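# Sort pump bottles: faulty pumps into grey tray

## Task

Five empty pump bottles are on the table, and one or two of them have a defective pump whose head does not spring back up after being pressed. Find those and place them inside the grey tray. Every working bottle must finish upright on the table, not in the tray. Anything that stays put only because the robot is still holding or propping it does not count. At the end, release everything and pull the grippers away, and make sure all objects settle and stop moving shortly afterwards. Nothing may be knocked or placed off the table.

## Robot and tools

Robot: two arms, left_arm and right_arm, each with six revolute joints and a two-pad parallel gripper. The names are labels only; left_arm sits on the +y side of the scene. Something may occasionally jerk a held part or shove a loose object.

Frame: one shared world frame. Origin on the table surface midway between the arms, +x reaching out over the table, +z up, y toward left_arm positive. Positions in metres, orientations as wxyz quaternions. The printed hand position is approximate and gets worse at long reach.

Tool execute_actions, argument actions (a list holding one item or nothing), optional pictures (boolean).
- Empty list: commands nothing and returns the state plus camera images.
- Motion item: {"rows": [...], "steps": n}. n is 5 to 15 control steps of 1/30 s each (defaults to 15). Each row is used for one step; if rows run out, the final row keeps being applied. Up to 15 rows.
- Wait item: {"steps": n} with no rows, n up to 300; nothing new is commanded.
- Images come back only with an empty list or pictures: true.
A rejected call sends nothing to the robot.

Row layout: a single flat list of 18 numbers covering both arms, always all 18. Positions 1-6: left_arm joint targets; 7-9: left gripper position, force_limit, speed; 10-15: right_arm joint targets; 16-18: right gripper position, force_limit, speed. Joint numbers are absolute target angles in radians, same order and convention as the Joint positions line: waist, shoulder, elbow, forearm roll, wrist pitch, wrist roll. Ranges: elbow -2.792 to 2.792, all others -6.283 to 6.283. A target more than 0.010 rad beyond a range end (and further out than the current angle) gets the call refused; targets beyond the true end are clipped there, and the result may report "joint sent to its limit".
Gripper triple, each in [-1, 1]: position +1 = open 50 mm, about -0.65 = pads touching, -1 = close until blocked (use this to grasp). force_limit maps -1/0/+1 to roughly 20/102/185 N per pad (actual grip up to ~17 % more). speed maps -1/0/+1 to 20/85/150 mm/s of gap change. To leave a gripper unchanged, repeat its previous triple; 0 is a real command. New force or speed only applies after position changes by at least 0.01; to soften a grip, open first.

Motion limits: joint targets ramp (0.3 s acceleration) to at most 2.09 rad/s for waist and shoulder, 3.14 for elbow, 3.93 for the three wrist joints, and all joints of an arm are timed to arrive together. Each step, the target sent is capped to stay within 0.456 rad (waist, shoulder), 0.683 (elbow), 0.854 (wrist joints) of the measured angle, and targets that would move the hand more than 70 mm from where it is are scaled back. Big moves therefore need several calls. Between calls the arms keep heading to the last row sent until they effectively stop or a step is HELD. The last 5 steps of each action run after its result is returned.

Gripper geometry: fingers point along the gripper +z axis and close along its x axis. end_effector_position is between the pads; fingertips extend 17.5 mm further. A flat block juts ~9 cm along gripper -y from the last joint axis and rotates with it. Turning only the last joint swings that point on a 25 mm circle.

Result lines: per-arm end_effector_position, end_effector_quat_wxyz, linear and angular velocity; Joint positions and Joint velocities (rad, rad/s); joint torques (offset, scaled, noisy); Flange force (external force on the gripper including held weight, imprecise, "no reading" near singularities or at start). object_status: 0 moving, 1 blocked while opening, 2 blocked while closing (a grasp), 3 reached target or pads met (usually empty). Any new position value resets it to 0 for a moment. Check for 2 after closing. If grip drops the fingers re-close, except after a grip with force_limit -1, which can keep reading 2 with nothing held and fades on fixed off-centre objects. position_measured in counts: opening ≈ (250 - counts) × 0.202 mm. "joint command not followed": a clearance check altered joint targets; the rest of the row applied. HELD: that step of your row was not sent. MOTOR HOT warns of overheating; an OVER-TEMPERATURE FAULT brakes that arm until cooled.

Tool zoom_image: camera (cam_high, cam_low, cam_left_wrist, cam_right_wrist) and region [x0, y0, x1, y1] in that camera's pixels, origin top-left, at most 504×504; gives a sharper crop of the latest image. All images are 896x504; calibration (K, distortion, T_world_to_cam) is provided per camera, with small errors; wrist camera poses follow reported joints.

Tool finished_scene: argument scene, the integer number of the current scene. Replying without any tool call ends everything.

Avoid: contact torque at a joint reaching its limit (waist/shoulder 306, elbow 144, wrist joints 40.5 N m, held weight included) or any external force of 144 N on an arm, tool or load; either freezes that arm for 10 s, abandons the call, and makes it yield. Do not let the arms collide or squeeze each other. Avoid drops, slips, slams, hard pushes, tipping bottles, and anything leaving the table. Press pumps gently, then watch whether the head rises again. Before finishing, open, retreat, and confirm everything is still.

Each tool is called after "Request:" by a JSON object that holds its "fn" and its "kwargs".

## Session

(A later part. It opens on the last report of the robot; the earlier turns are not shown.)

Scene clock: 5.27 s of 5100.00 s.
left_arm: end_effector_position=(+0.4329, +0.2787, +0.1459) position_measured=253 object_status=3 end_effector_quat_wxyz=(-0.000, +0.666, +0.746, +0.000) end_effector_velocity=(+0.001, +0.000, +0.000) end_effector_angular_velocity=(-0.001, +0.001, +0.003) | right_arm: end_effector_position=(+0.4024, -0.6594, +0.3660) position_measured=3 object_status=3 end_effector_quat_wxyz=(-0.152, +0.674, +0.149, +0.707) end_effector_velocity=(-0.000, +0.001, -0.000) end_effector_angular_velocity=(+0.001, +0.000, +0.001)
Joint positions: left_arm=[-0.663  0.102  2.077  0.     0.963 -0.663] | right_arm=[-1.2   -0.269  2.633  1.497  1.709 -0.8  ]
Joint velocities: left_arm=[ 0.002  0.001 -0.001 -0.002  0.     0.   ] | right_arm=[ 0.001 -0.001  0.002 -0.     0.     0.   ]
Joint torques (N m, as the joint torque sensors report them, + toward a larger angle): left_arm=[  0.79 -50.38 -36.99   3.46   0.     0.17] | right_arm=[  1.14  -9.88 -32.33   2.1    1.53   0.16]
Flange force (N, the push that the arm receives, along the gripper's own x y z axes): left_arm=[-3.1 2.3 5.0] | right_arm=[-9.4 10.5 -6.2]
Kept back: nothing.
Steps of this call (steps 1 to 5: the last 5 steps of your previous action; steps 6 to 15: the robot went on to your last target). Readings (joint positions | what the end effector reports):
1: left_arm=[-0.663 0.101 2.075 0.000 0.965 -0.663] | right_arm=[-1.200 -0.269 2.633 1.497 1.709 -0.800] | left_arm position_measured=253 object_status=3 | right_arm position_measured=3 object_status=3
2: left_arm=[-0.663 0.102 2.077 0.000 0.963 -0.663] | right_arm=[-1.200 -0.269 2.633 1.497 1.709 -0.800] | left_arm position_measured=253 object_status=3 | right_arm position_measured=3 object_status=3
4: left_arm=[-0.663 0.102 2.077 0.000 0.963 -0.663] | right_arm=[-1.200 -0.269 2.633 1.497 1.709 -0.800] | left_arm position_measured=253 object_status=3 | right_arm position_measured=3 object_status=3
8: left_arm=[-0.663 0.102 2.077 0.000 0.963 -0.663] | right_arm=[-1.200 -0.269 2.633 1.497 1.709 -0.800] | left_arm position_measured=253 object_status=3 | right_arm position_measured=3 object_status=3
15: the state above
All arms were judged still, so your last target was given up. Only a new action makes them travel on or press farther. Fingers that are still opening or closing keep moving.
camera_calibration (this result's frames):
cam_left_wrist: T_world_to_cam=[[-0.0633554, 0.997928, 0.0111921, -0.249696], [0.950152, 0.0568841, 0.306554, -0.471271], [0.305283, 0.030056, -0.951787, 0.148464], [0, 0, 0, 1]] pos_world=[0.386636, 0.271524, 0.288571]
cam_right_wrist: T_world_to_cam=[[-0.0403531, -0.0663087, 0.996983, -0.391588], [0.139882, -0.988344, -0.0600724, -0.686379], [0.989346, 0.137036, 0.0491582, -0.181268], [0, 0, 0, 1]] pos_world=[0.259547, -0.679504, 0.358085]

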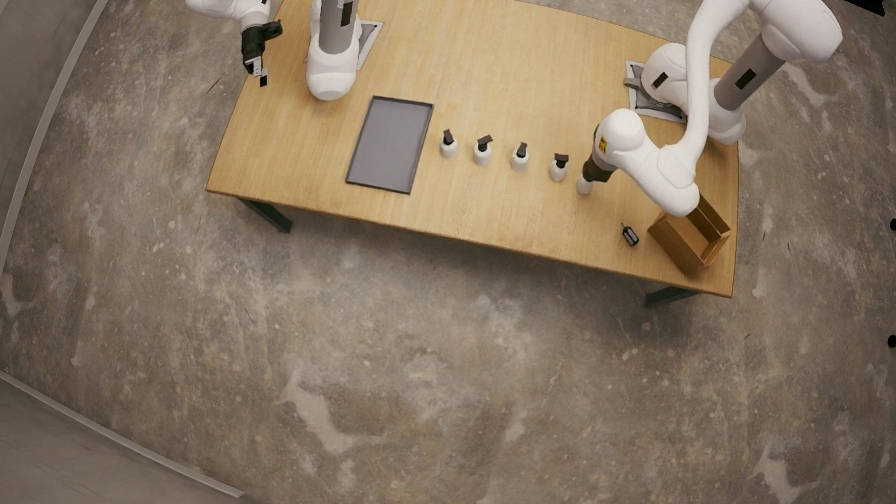

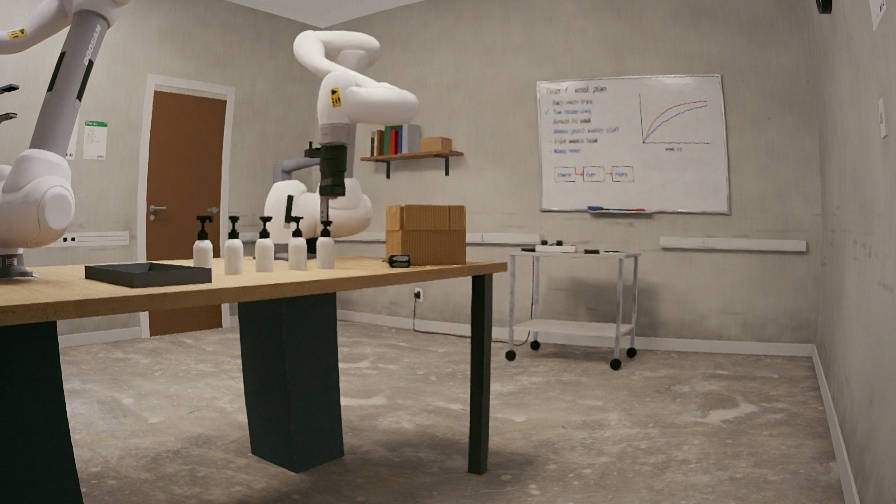

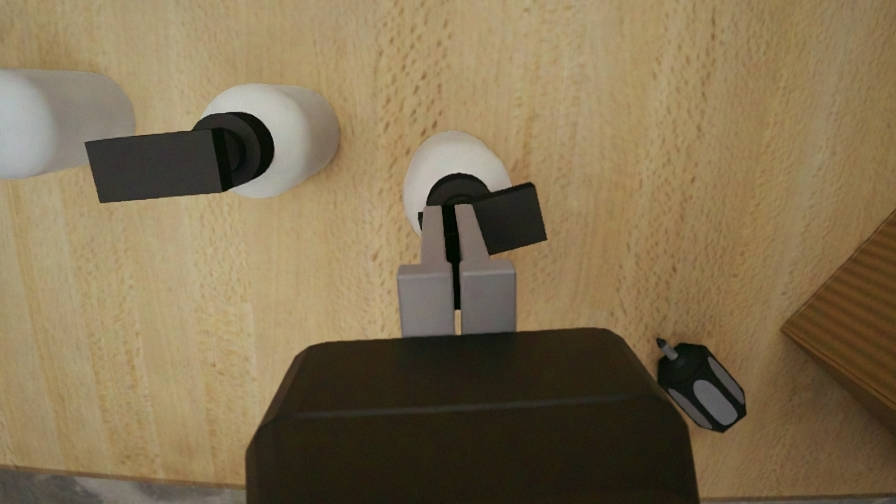

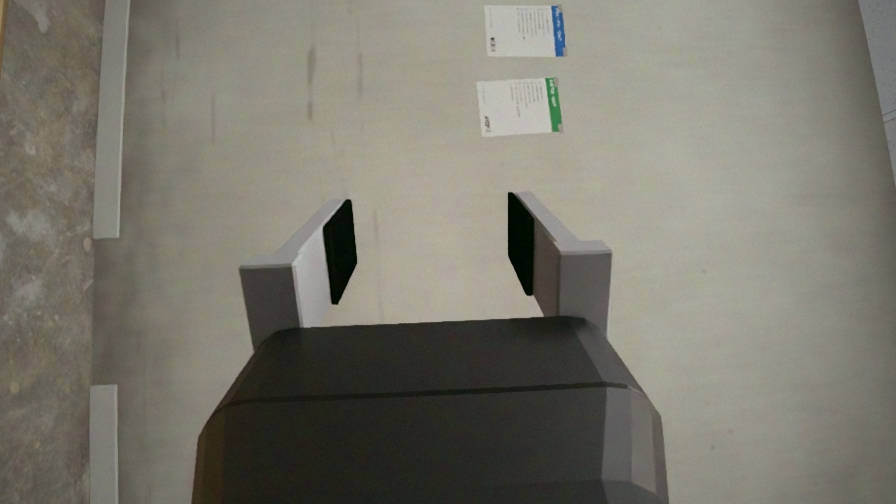

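Request:
{"fn": "execute_actions", "kwargs": {"actions": [{"rows":[[-0.663,0.0686,2.0417,0,1.0313,-0.663,-1,0,1,-1.2,-0.269,2.633,1.497,1.709,-0.8,1,0,0]],"steps":8}]}}

Request:
{"fn": "execute_actions", "kwargs": {"actions": [{"rows":[[-0.8133,0.1239,2.011,0,1.0067,-0.8133,-1,0,1,-1.2,-0.269,2.633,1.497,1.709,-0.8,1,0,0]]}]}}

Request:
{"fn": "execute_actions", "kwargs": {"actions": [{"rows":[[-0.8133,0.128,2.015,0,0.9986,-0.8133,-1,0,1,-1.2,-0.269,2.633,1.497,1.709,-0.8,1,0,0],[-0.8133,0.131,2.018,0,0.9926,-0.8133,-1,0,1,-1.2,-0.269,2.633,1.497,1.709,-0.8,1,0,0],[-0.8133,0.134,2.021,0,0.9866,-0.8133,-1,0,1,-1.2,-0.269,2.633,1.497,1.709,-0.8,1,0,0],[-0.8133,0.137,2.024,0,0.9806,-0.8133,-1,0,1,-1.2,-0.269,2.633,1.497,1.709,-0.8,1,0,0],[-0.8133,0.14,2.027,0,0.9746,-0.8133,-1,0,1,-1.2,-0.269,2.633,1.497,1.709,-0.8,1,0,0],[-0.8133,0.1426,2.0297,0,0.9693,-0.8133,-1,0,1,-1.2,-0.269,2.633,1.497,1.709,-0.8,1,0,0]]}], "pictures": true}}

Request:
{"fn": "execute_actions", "kwargs": {"actions": [{"rows":[[-0.8133,0.08,1.96,0,1.1016,-0.8133,-1,0,1,-1.2,-0.269,2.633,1.497,1.709,-0.8,1,0,0]]}], "pictures": true}}

Scene clock: 5.73 s of 5100.00 s.
left_arm: end_effector_position=(+0.4328, +0.2787, +0.1603) position_measured=253 object_status=3 end_effector_quat_wxyz=(-0.001, +0.666, +0.746, -0.000) end_effector_velocity=(+0.008, -0.004, +0.395) end_effector_angular_velocity=(-0.005, -0.010, -0.001) | right_arm: end_effector_position=(+0.4024, -0.6594, +0.3660) position_measured=3 object_status=3 end_effector_quat_wxyz=(-0.152, +0.674, +0.149, +0.707) end_effector_velocity=(-0.000, +0.000, -0.000) end_effector_angular_velocity=(-0.001, +0.000, -0.001)
Joint positions: left_arm=[-0.663  0.088  2.061 -0.     0.994 -0.663] | right_arm=[-1.2   -0.269  2.633  1.497  1.709 -0.8  ]
Joint velocities: left_arm=[ 0.    -0.387 -0.412  0.002  0.789 -0.   ] | right_arm=[-0.    -0.002  0.001  0.    -0.001  0.   ]
Joint torques (N m, as the joint torque sensors report them, + toward a larger angle): left_arm=[  4.46 -97.01 -63.36   5.83   0.08   0.11] | right_arm=[  2.04  -5.72 -32.87   2.63   1.71  -0.18]
Flange force (N, the push that the arm receives, along the gripper's own x y z axes): left_arm=[2.1 -1.4 5.5] | right_arm=[1.2 -1.0 -10.8]
Steps of this call (steps 1 to 11: nothing new was sent; steps 12 to 14: the first 3 steps of this action). Readings (joint positions | what the end effector reports):
12: left_arm=[-0.663 0.102 2.076 0.000 0.963 -0.663] | right_arm=[-1.200 -0.269 2.633 1.497 1.709 -0.800] | left_arm position_measured=253 object_status=3 | right_arm position_measured=3 object_status=3
13: left_arm=[-0.663 0.099 2.073 -0.000 0.972 -0.663] | right_arm=[-1.200 -0.269 2.633 1.497 1.709 -0.800] | left_arm position_measured=253 object_status=3 | right_arm position_measured=3 object_status=3
14: the state above

Scene clock: 6.23 s of 5100.00 s.
left_arm: end_effector_position=(+0.4118, +0.1948, +0.1647) position_measured=253 object_status=3 end_effector_quat_wxyz=(-0.000, +0.666, +0.746, -0.000) end_effector_velocity=(-0.004, -0.011, -0.002) end_effector_angular_velocity=(+0.000, -0.000, +0.007) | right_arm: end_effector_position=(+0.4024, -0.6594, +0.3660) position_measured=3 object_status=3 end_effector_quat_wxyz=(-0.152, +0.674, +0.149, +0.707) end_effector_velocity=(-0.000, +0.001, -0.000) end_effector_angular_velocity=(-0.000, -0.001, +0.001)
Joint positions: left_arm=[-0.813  0.124  2.011 -0.     1.007 -0.813] | right_arm=[-1.2   -0.269  2.633  1.497  1.709 -0.8  ]
Joint velocities: left_arm=[-0.02   0.006 -0.004  0.    -0.003 -0.027] | right_arm=[-0.    -0.     0.001  0.     0.001 -0.001]
Joint torques (N m, as the joint torque sensors report them, + toward a larger angle): left_arm=[ 18.9  -72.55 -36.43   4.18   0.35   0.43] | right_arm=[  3.04  -7.73 -32.17   2.15   1.83   0.2 ]
Flange force (N, the push that the arm receives, along the gripper's own x y z axes): left_arm=[-3.3 3.2 5.2] | right_arm=[-4.3 5.5 -13.9]
Steps of this call (steps 1 to 5: the last 5 steps of your previous action; steps 6 to 15: the first 10 steps of this action). Readings (joint positions | what the end effector reports):
6: left_arm=[-0.663 0.069 2.041 -0.000 1.031 -0.663] | right_arm=[-1.200 -0.269 2.633 1.497 1.709 -0.800] | left_arm position_measured=253 object_status=3 | right_arm position_measured=3 object_status=3
7: left_arm=[-0.668 0.070 2.041 -0.000 1.031 -0.668] | right_arm=[-1.200 -0.269 2.633 1.497 1.709 -0.800] | left_arm position_measured=253 object_status=3 | right_arm position_measured=3 object_status=3
9: left_arm=[-0.699 0.081 2.035 -0.000 1.025 -0.699] | right_arm=[-1.200 -0.269 2.633 1.497 1.709 -0.800] | left_arm position_measured=253 object_status=3 | right_arm position_measured=3 object_status=3
13: left_arm=[-0.800 0.119 2.014 -0.000 1.009 -0.800] | right_arm=[-1.200 -0.269 2.633 1.497 1.709 -0.800] | left_arm position_measured=253 object_status=3 | right_arm position_measured=3 object_status=3
15: the state above

Scene clock: 6.73 s of 5100.00 s.
left_arm: end_effector_position=(+0.4119, +0.1947, +0.1459) position_measured=253 object_status=3 end_effector_quat_wxyz=(-0.000, +0.666, +0.746, +0.000) end_effector_velocity=(+0.001, +0.001, +0.001) end_effector_angular_velocity=(-0.002, -0.002, +0.002) | right_arm: end_effector_position=(+0.4024, -0.6594, +0.3660) position_measured=3 object_status=3 end_effector_quat_wxyz=(-0.152, +0.674, +0.149, +0.707) end_effector_velocity=(-0.000, -0.000, +0.000) end_effector_angular_velocity=(-0.000, -0.000, +0.001)
Joint positions: left_arm=[-0.813  0.143  2.03   0.     0.969 -0.813] | right_arm=[-1.2   -0.269  2.633  1.497  1.709 -0.8  ]
Joint velocities: left_arm=[ 0.003 -0.001  0.     0.    -0.001  0.   ] | right_arm=[-0.    -0.    -0.001 -0.     0.001  0.001]
Joint torques (N m, as the joint torque sensors report them, + toward a larger angle): left_arm=[  1.31 -56.82 -35.87   3.5    0.1    0.05] | right_arm=[  2.78  -7.88 -31.4    2.1    1.89  -0.05]
Flange force (N, the push that the arm receives, along the gripper's own x y z axes): left_arm=[-5.9 4.2 3.6] | right_arm=[-3.1 6.8 -12.2]
Steps of this call (steps 1 to 5: the last 5 steps of your previous action; steps 6 to 15: the first 10 steps of this action). Readings (joint positions | what the end effector reports):
6: left_arm=[-0.813 0.124 2.011 -0.000 1.006 -0.813] | right_arm=[-1.200 -0.269 2.633 1.497 1.709 -0.800] | left_arm position_measured=253 object_status=3 | right_arm position_measured=3 object_status=3
7: left_arm=[-0.813 0.126 2.013 0.000 1.001 -0.813] | right_arm=[-1.200 -0.269 2.633 1.497 1.709 -0.800] | left_arm position_measured=253 object_status=3 | right_arm position_measured=3 object_status=3
9: left_arm=[-0.813 0.133 2.020 0.000 0.988 -0.813] | right_arm=[-1.200 -0.269 2.633 1.497 1.709 -0.800] | left_arm position_measured=253 object_status=3 | right_arm position_measured=3 object_status=3
13: left_arm=[-0.813 0.143 2.030 0.000 0.970 -0.813] | right_arm=[-1.200 -0.269 2.633 1.497 1.709 -0.800] | left_arm position_measured=253 object_status=3 | right_arm position_measured=3 object_status=3
15: the state above
camera_calibration (this result's frames):
cam_left_wrist: T_world_to_cam=[[-0.0632843, 0.997933, 0.0111998, -0.167243], [0.950135, 0.056812, 0.306621, -0.446507], [0.305351, 0.0300456, -0.951766, 0.1574], [0, 0, 0, 1]] pos_world=[0.365596, 0.187535, 0.28859]
cam_right_wrist: T_world_to_cam=[[-0.0403534, -0.0663085, 0.996983, -0.391588], [0.139882, -0.988344, -0.0600721, -0.686379], [0.989346, 0.137036, 0.0491584, -0.181268], [0, 0, 0, 1]] pos_world=[0.259547, -0.679504, 0.358085]

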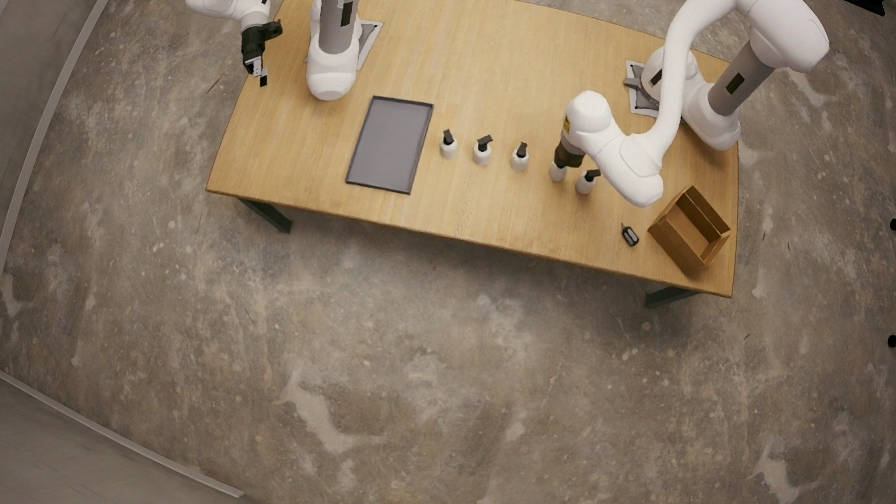

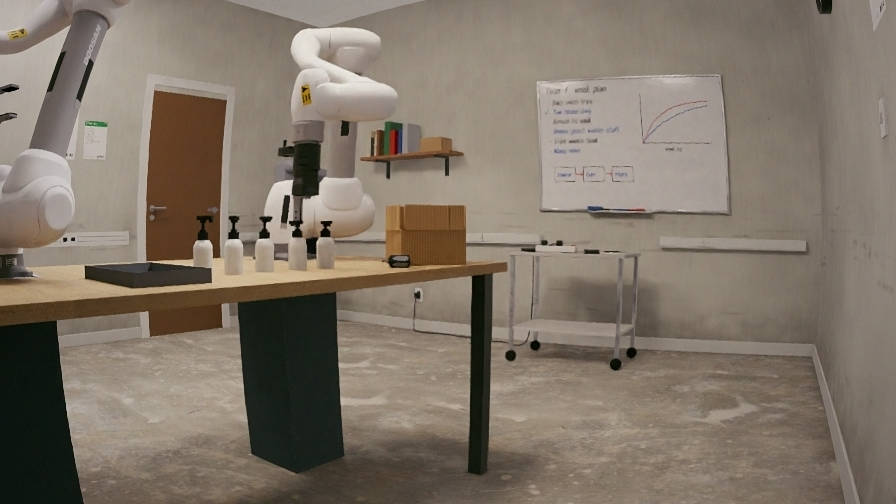

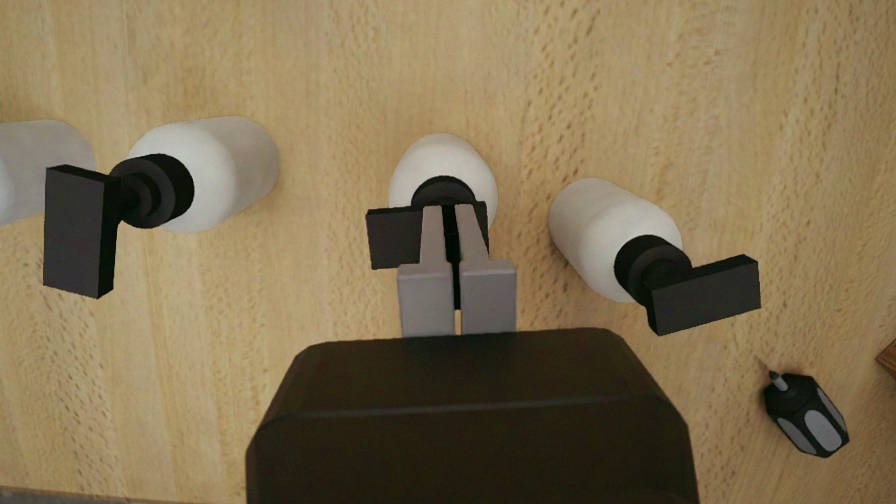

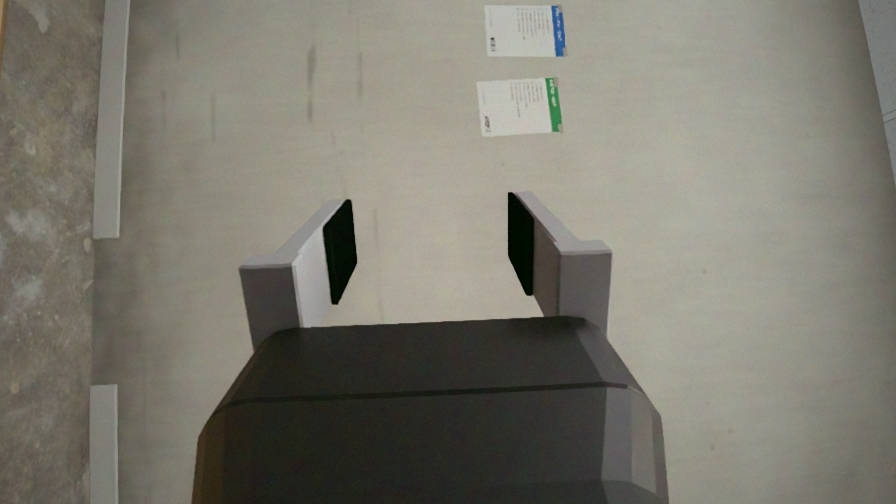

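Scene clock: 7.23 s of 5100.00 s.
left_arm: end_effector_position=(+0.4113, +0.1952, +0.2140) position_measured=253 object_status=3 end_effector_quat_wxyz=(+0.000, +0.666, +0.746, +0.000) end_effector_velocity=(-0.000, +0.000, +0.000) end_effector_angular_velocity=(+0.001, +0.002, +0.000) | right_arm: end_effector_position=(+0.4024, -0.6594, +0.3660) position_measured=3 object_status=3 end_effector_quat_wxyz=(-0.152, +0.674, +0.149, +0.707) end_effector_velocity=(-0.000, +0.001, -0.001) end_effector_angular_velocity=(+0.000, +0.000, -0.000)
Joint positions: left_arm=[-0.813  0.08   1.96   0.     1.101 -0.813] | right_arm=[-1.2   -0.269  2.633  1.497  1.709 -0.8  ]
Joint velocities: left_arm=[ 0.     0.    -0.    -0.001  0.003  0.001] | right_arm=[ 0.    -0.     0.002 -0.    -0.    -0.001]
Joint torques (N m, as the joint torque sensors report them, + toward a larger angle): left_arm=[  1.25 -54.51 -41.82   4.02  -0.08   0.15] | right_arm=[  2.11  -9.4  -33.02   1.78   1.84  -0.09]
Flange force (N, the push that the arm receives, along the gripper's own x y z axes): left_arm=[-4.1 2.1 5.0] | right_arm=[-8.9 8.9 -8.9]
Steps of this call (steps 1 to 5: the last 5 steps of your previous action; steps 6 to 15: the first 10 steps of this action). Readings (joint positions | what the end effector reports):
6: left_arm=[-0.813 0.143 2.030 0.000 0.970 -0.813] | right_arm=[-1.200 -0.269 2.633 1.497 1.709 -0.800] | left_arm position_measured=253 object_status=3 | right_arm position_measured=3 object_status=3
7: left_arm=[-0.813 0.139 2.026 0.000 0.979 -0.813] | right_arm=[-1.200 -0.269 2.633 1.497 1.709 -0.800] | left_arm position_measured=253 object_status=3 | right_arm position_measured=3 object_status=3
9: left_arm=[-0.813 0.112 1.995 0.000 1.037 -0.813] | right_arm=[-1.200 -0.269 2.633 1.497 1.709 -0.800] | left_arm position_measured=253 object_status=3 | right_arm position_measured=3 object_status=3
13: left_arm=[-0.813 0.080 1.960 0.000 1.101 -0.813] | right_arm=[-1.200 -0.269 2.633 1.497 1.709 -0.800] | left_arm position_measured=253 object_status=3 | right_arm position_measured=3 object_status=3
15: the state above
camera_calibration (this result's frames):
cam_left_wrist: T_world_to_cam=[[-0.0632274, 0.997941, 0.0108136, -0.168453], [0.950005, 0.0568635, 0.307013, -0.466868], [0.305766, 0.0296846, -0.951644, 0.222237], [0, 0, 0, 1]] pos_world=[0.364924, 0.188056, 0.356647]
cam_right_wrist: T_world_to_cam=[[-0.0403532, -0.0663084, 0.996983, -0.391588], [0.139882, -0.988344, -0.0600721, -0.686379], [0.989346, 0.137036, 0.0491582, -0.181268], [0, 0, 0, 1]] pos_world=[0.259547, -0.679504, 0.358085]

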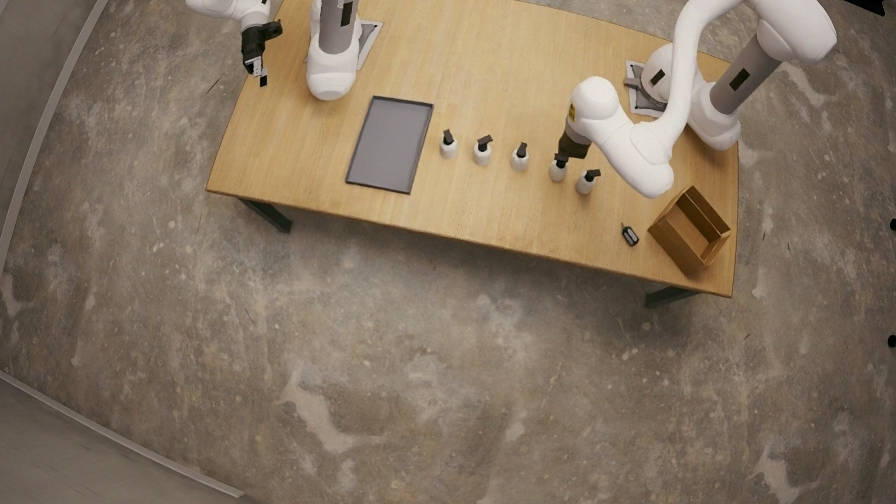

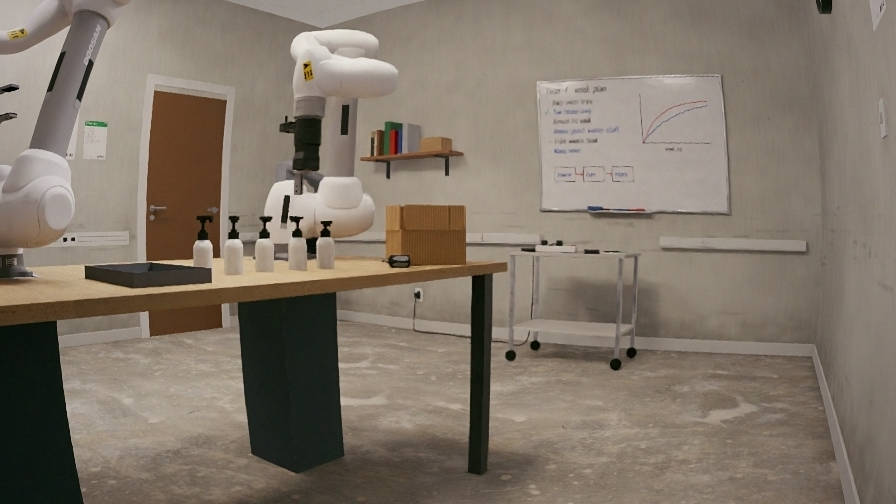

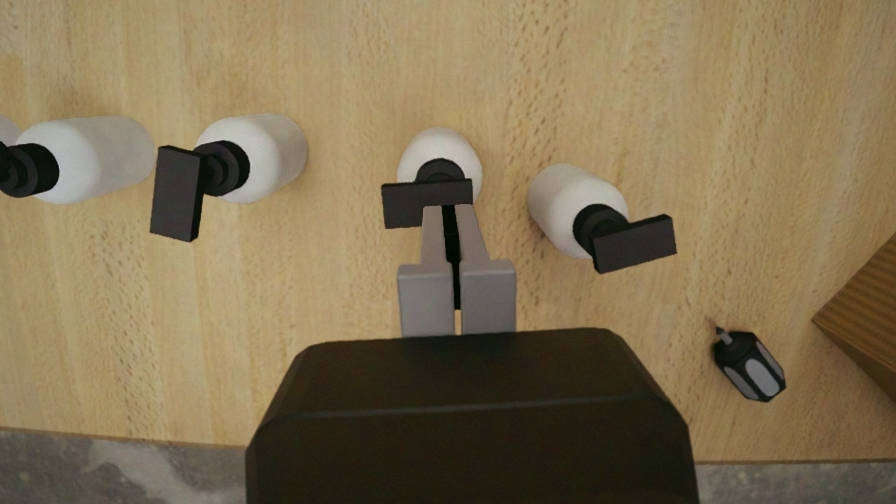

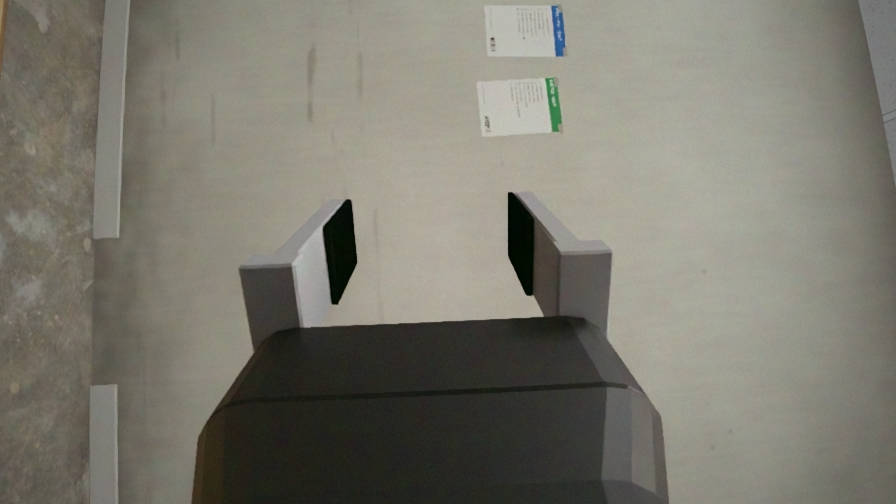

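Request:
{"fn": "execute_actions", "kwargs": {"actions": [{"rows":[[-0.9652,0.2392,1.8685,0,1.0339,-0.9652,-1,0,1,-1.2,-0.269,2.633,1.497,1.709,-0.8,1,0,0]]}]}}

Request:
{"fn": "execute_actions", "kwargs": {"actions": [{"rows":[[-0.9652,0.242,1.8715,0,1.028,-0.9652,-1,0,1,-1.2,-0.269,2.633,1.497,1.709,-0.8,1,0,0],[-0.9652,0.245,1.8745,0,1.022,-0.9652,-1,0,1,-1.2,-0.269,2.633,1.497,1.709,-0.8,1,0,0],[-0.9652,0.248,1.8775,0,1.016,-0.9652,-1,0,1,-1.2,-0.269,2.633,1.497,1.709,-0.8,1,0,0],[-0.9652,0.251,1.8805,0,1.01,-0.9652,-1,0,1,-1.2,-0.269,2.633,1.497,1.709,-0.8,1,0,0],[-0.9652,0.2535,1.8835,0,1.0045,-0.9652,-1,0,1,-1.2,-0.269,2.633,1.497,1.709,-0.8,1,0,0],[-0.9652,0.2562,1.8862,0,0.9992,-0.9652,-1,0,1,-1.2,-0.269,2.633,1.497,1.709,-0.8,1,0,0]]}], "pictures": true}}

Request:
{"fn": "execute_actions", "kwargs": {"actions": [{"rows":[[-0.9652,0.197,1.819,0,1.1256,-0.9652,-1,0,1,-1.2,-0.269,2.633,1.497,1.709,-0.8,1,0,0]]}], "pictures": true}}

Scene clock: 8.13 s of 5100.00 s.
left_arm: end_effector_position=(+0.4089, +0.0750, +0.1654) position_measured=253 object_status=3 end_effector_quat_wxyz=(-0.001, +0.666, +0.746, +0.000) end_effector_velocity=(-0.020, -0.137, -0.063) end_effector_angular_velocity=(+0.004, +0.003, -0.006) | right_arm: end_effector_position=(+0.4024, -0.6594, +0.3660) position_measured=3 object_status=3 end_effector_quat_wxyz=(-0.152, +0.674, +0.149, +0.707) end_effector_velocity=(-0.000, +0.001, -0.001) end_effector_angular_velocity=(+0.001, +0.000, -0.001)
Joint positions: left_arm=[-0.963  0.237  1.87  -0.     1.035 -0.962] | right_arm=[-1.2   -0.269  2.633  1.497  1.709 -0.8  ]
Joint velocities: left_arm=[-0.169  0.178 -0.101  0.    -0.072 -0.163] | right_arm=[-0.001  0.     0.003 -0.    -0.    -0.002]
Joint torques (N m, as the joint torque sensors report them, + toward a larger angle): left_arm=[  35.04 -115.15  -37.1     4.71    0.88    0.36] | right_arm=[  3.21  -7.77 -32.88   1.91   1.59   0.13]
Flange force (N, the push that the arm receives, along the gripper's own x y z axes): left_arm=[-4.3 -1.7 0.9] | right_arm=[-5.5 4.6 -14.8]
Steps of this call (steps 1 to 5: the last 5 steps of your previous action; steps 6 to 15: the robot went on to your last target; steps 16 to 17: nothing new was sent; steps 18 to 27: the first 10 steps of this action). Readings (joint positions | what the end effector reports):
18: left_arm=[-0.813 0.080 1.960 0.000 1.102 -0.814] | right_arm=[-1.200 -0.269 2.633 1.497 1.709 -0.800] | left_arm position_measured=253 object_status=3 | right_arm position_measured=3 object_status=3
19: left_arm=[-0.817 0.084 1.958 0.000 1.100 -0.818] | right_arm=[-1.200 -0.269 2.633 1.497 1.709 -0.800] | left_arm position_measured=253 object_status=3 | right_arm position_measured=3 object_status=3
21: left_arm=[-0.848 0.116 1.940 0.000 1.086 -0.848] | right_arm=[-1.200 -0.269 2.633 1.497 1.709 -0.800] | left_arm position_measured=253 object_status=3 | right_arm position_measured=3 object_status=3
25: left_arm=[-0.937 0.210 1.886 -0.000 1.046 -0.937] | right_arm=[-1.200 -0.269 2.633 1.497 1.709 -0.800] | left_arm position_measured=253 object_status=3 | right_arm position_measured=3 object_status=3
27: the state above

Scene clock: 8.63 s of 5100.00 s.
left_arm: end_effector_position=(+0.4088, +0.0727, +0.1458) position_measured=253 object_status=3 end_effector_quat_wxyz=(-0.000, +0.666, +0.746, -0.000) end_effector_velocity=(+0.001, +0.000, -0.001) end_effector_angular_velocity=(-0.000, -0.001, +0.001) | right_arm: end_effector_position=(+0.4024, -0.6594, +0.3660) position_measured=3 object_status=3 end_effector_quat_wxyz=(-0.152, +0.674, +0.149, +0.707) end_effector_velocity=(-0.000, -0.000, +0.001) end_effector_angular_velocity=(+0.000, -0.001, +0.001)
Joint positions: left_arm=[-0.965  0.256  1.886 -0.     0.999 -0.965] | right_arm=[-1.2   -0.269  2.633  1.497  1.709 -0.8  ]
Joint velocities: left_arm=[ 0.002  0.001 -0.     0.001 -0.001  0.   ] | right_arm=[ 0.     0.    -0.001  0.     0.001  0.001]
Joint torques (N m, as the joint torque sensors report them, + toward a larger angle): left_arm=[  1.35 -73.15 -40.45   3.62  -0.11   0.21] | right_arm=[  4.74  -5.93 -32.9    1.97   1.54   0.22]
Flange force (N, the push that the arm receives, along the gripper's own x y z axes): left_arm=[-5.4 2.0 8.3] | right_arm=[-0.8 -0.4 -21.6]
Steps of this call (steps 1 to 5: the last 5 steps of your previous action; steps 6 to 15: the first 10 steps of this action). Readings (joint positions | what the end effector reports):
6: left_arm=[-0.965 0.240 1.869 -0.000 1.033 -0.965] | right_arm=[-1.200 -0.269 2.633 1.497 1.709 -0.800] | left_arm position_measured=253 object_status=3 | right_arm position_measured=3 object_status=3
7: left_arm=[-0.965 0.241 1.870 -0.000 1.029 -0.965] | right_arm=[-1.200 -0.269 2.633 1.497 1.709 -0.800] | left_arm position_measured=253 object_status=3 | right_arm position_measured=3 object_status=3
9: left_arm=[-0.965 0.247 1.876 -0.000 1.018 -0.965] | right_arm=[-1.200 -0.269 2.633 1.497 1.709 -0.800] | left_arm position_measured=253 object_status=3 | right_arm position_measured=3 object_status=3
13: left_arm=[-0.965 0.256 1.886 -0.000 1.000 -0.965] | right_arm=[-1.200 -0.269 2.633 1.497 1.709 -0.800] | left_arm position_measured=253 object_status=3 | right_arm position_measured=3 object_status=3
15: the state above
camera_calibration (this result's frames):
cam_left_wrist: T_world_to_cam=[[-0.0633833, 0.997927, 0.0111769, -0.0456606], [0.950161, 0.0569164, 0.306519, -0.43659], [0.305247, 0.030048, -0.951799, 0.162033], [0, 0, 0, 1]] pos_world=[0.362477, 0.0655463, 0.288556]
cam_right_wrist: T_world_to_cam=[[-0.0403533, -0.0663084, 0.996983, -0.391588], [0.139882, -0.988344, -0.0600721, -0.686379], [0.989346, 0.137036, 0.0491583, -0.181268], [0, 0, 0, 1]] pos_world=[0.259547, -0.679504, 0.358085]

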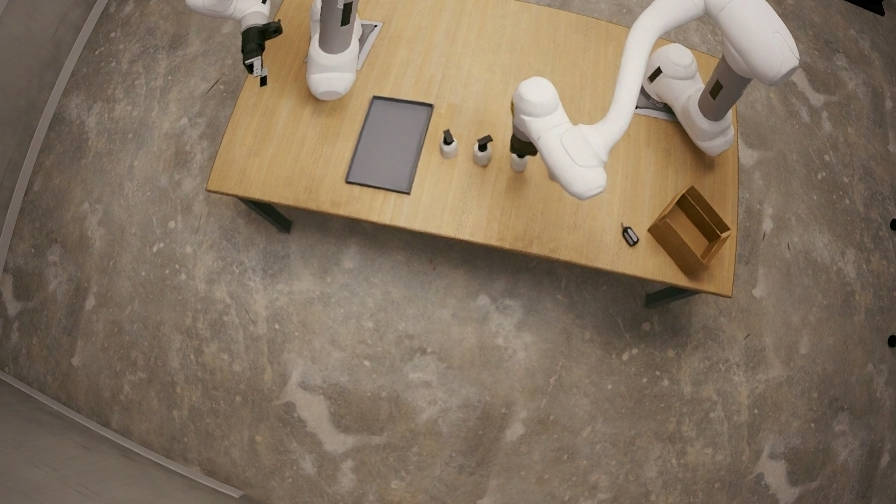

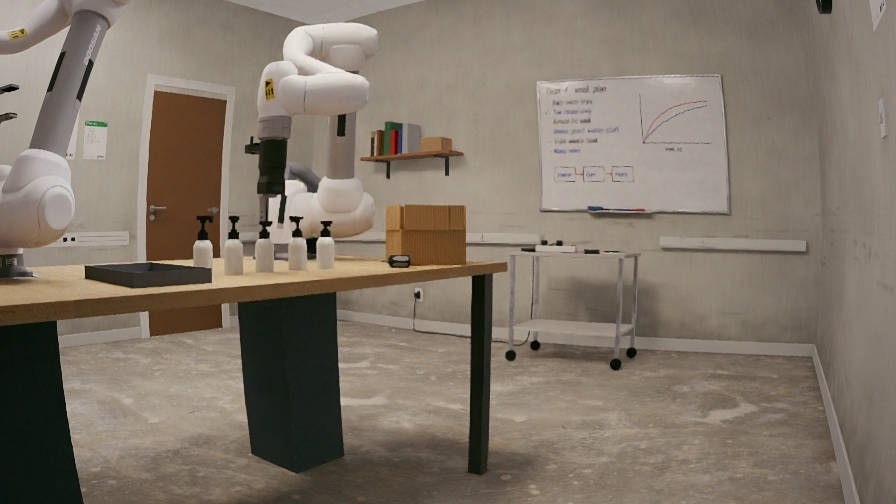

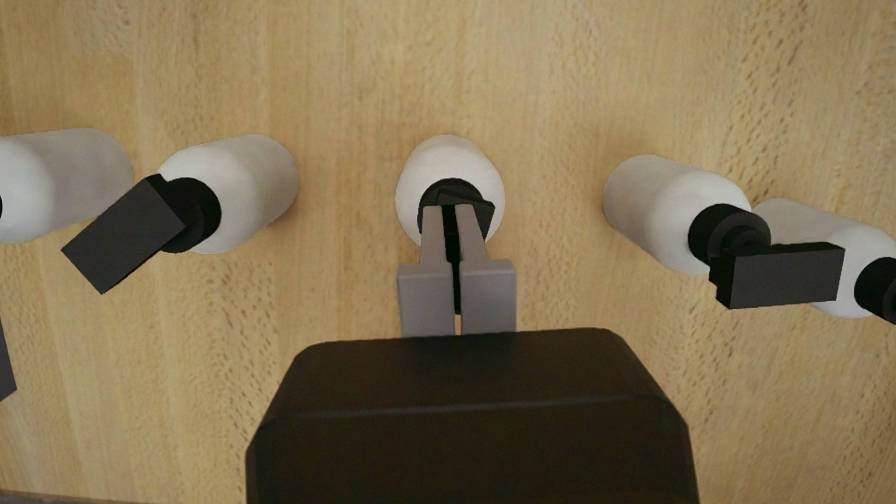

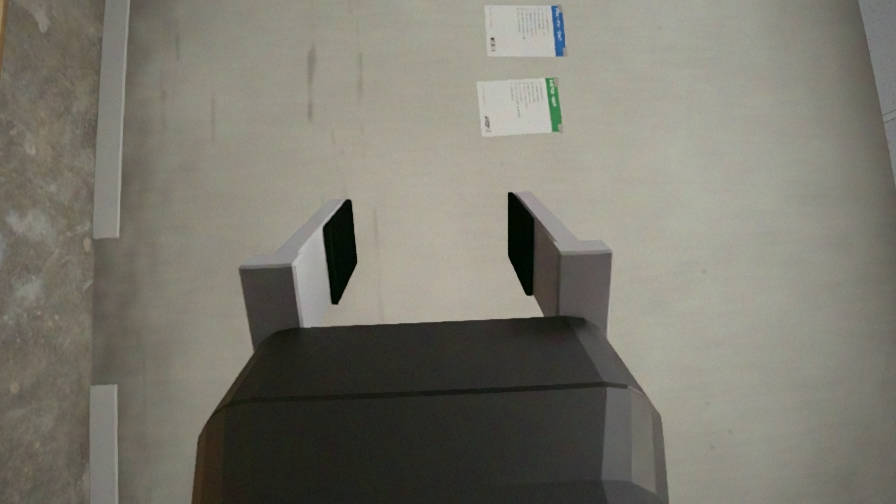

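Scene clock: 9.13 s of 5100.00 s.
left_arm: end_effector_position=(+0.4079, +0.0736, +0.2160) position_measured=253 object_status=3 end_effector_quat_wxyz=(+0.000, +0.666, +0.746, -0.000) end_effector_velocity=(+0.000, +0.001, -0.001) end_effector_angular_velocity=(+0.003, +0.003, +0.002) | right_arm: end_effector_position=(+0.4024, -0.6594, +0.3660) position_measured=3 object_status=3 end_effector_quat_wxyz=(-0.152, +0.674, +0.149, +0.707) end_effector_velocity=(-0.000, -0.000, -0.000) end_effector_angular_velocity=(+0.001, -0.000, -0.001)
Joint positions: left_arm=[-0.965  0.197  1.819 -0.     1.125 -0.965] | right_arm=[-1.2   -0.269  2.633  1.497  1.709 -0.8  ]
Joint velocities: left_arm=[ 0.002  0.001  0.    -0.001  0.002 -0.   ] | right_arm=[-0.001  0.001  0.001  0.     0.    -0.001]
Joint torques (N m, as the joint torque sensors report them, + toward a larger angle): left_arm=[  3.06 -68.47 -41.86   4.11   0.1    0.22] | right_arm=[  2.44 -10.68 -31.91   2.32   1.39  -0.29]
Flange force (N, the push that the arm receives, along the gripper's own x y z axes): left_arm=[-7.6 0.5 6.1] | right_arm=[-9.6 12.6 -13.4]
Steps of this call (steps 1 to 5: the last 5 steps of your previous action; steps 6 to 15: the first 10 steps of this action). Readings (joint positions | what the end effector reports):
6: left_arm=[-0.965 0.256 1.886 -0.000 1.000 -0.965] | right_arm=[-1.200 -0.269 2.633 1.497 1.709 -0.800] | left_arm position_measured=253 object_status=3 | right_arm position_measured=3 object_status=3
7: left_arm=[-0.965 0.253 1.882 -0.000 1.008 -0.965] | right_arm=[-1.200 -0.269 2.633 1.497 1.709 -0.800] | left_arm position_measured=253 object_status=3 | right_arm position_measured=3 object_status=3
9: left_arm=[-0.965 0.226 1.851 -0.000 1.067 -0.965] | right_arm=[-1.200 -0.269 2.633 1.497 1.709 -0.800] | left_arm position_measured=253 object_status=3 | right_arm position_measured=3 object_status=3
13: left_arm=[-0.965 0.197 1.819 -0.000 1.125 -0.965] | right_arm=[-1.200 -0.269 2.633 1.497 1.709 -0.800] | left_arm position_measured=253 object_status=3 | right_arm position_measured=3 object_status=3
15: the state above
camera_calibration (this result's frames):
cam_left_wrist: T_world_to_cam=[[-0.0633418, 0.997935, 0.0106555, -0.0473129], [0.950031, 0.0570242, 0.306902, -0.457408], [0.305661, 0.0295628, -0.951681, 0.228913], [0, 0, 0, 1]] pos_world=[0.361585, 0.0665312, 0.358736]
cam_right_wrist: T_world_to_cam=[[-0.0403531, -0.0663085, 0.996983, -0.391588], [0.139882, -0.988344, -0.0600722, -0.686379], [0.989346, 0.137036, 0.0491582, -0.181268], [0, 0, 0, 1]] pos_world=[0.259547, -0.679504, 0.358085]

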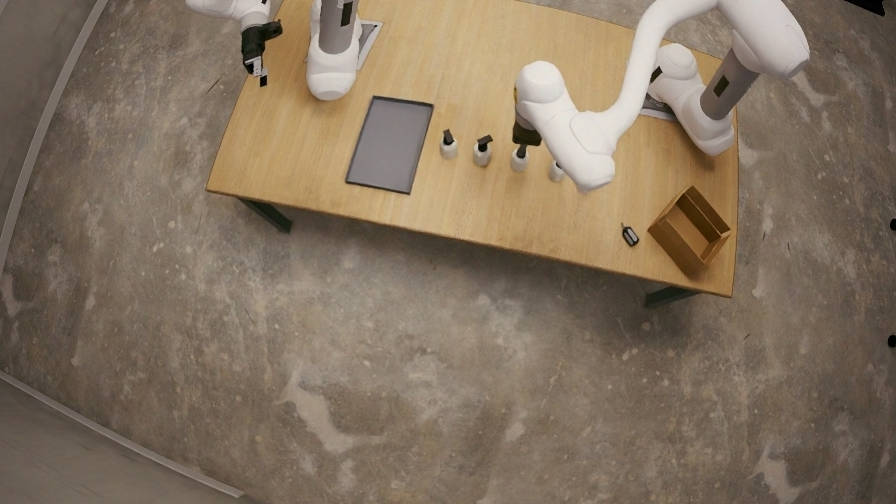

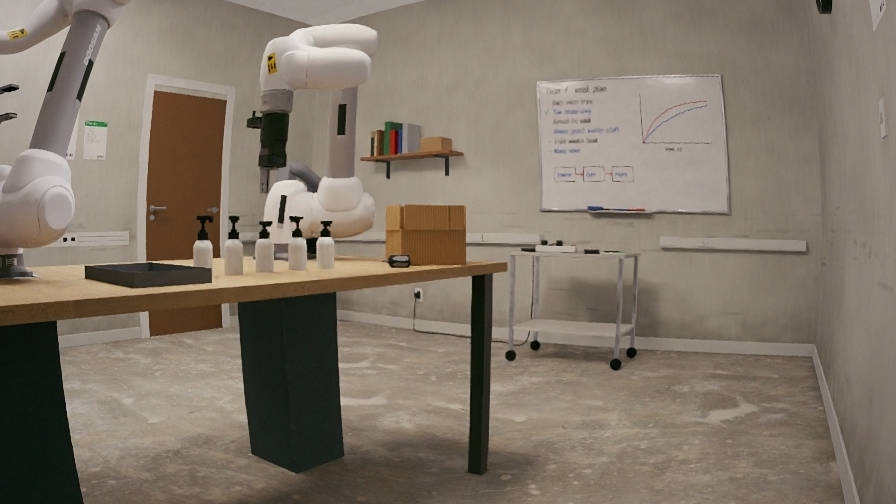

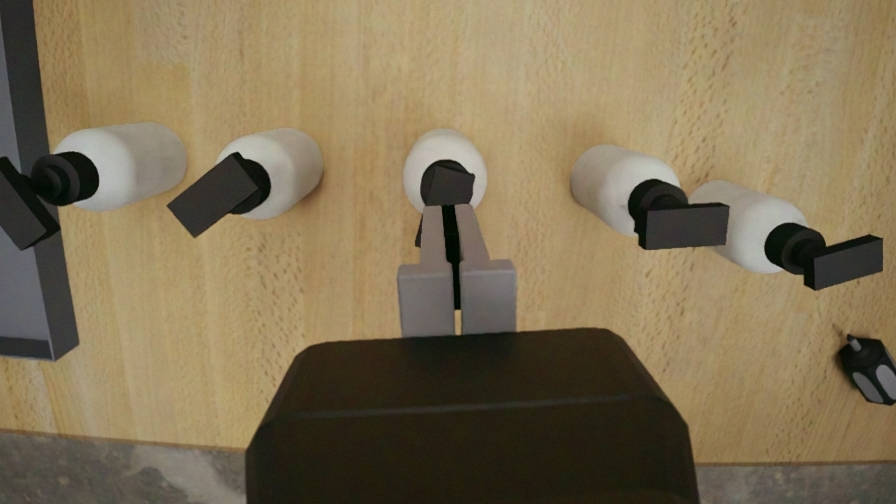

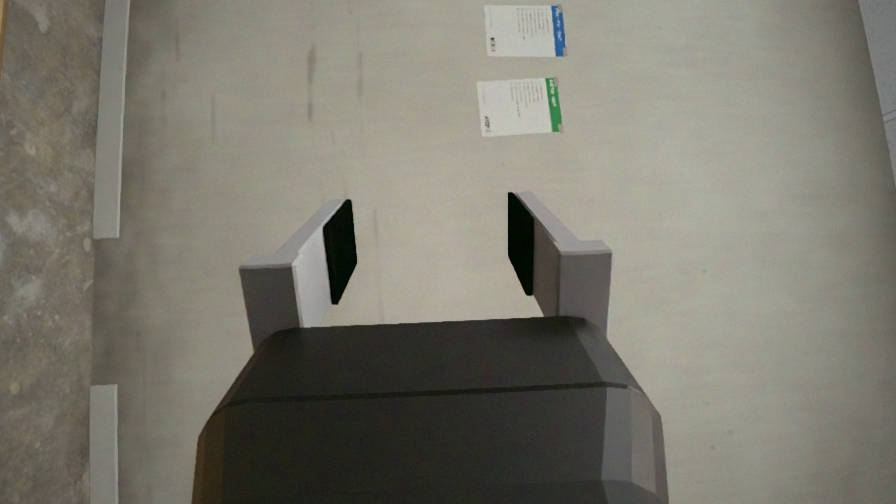

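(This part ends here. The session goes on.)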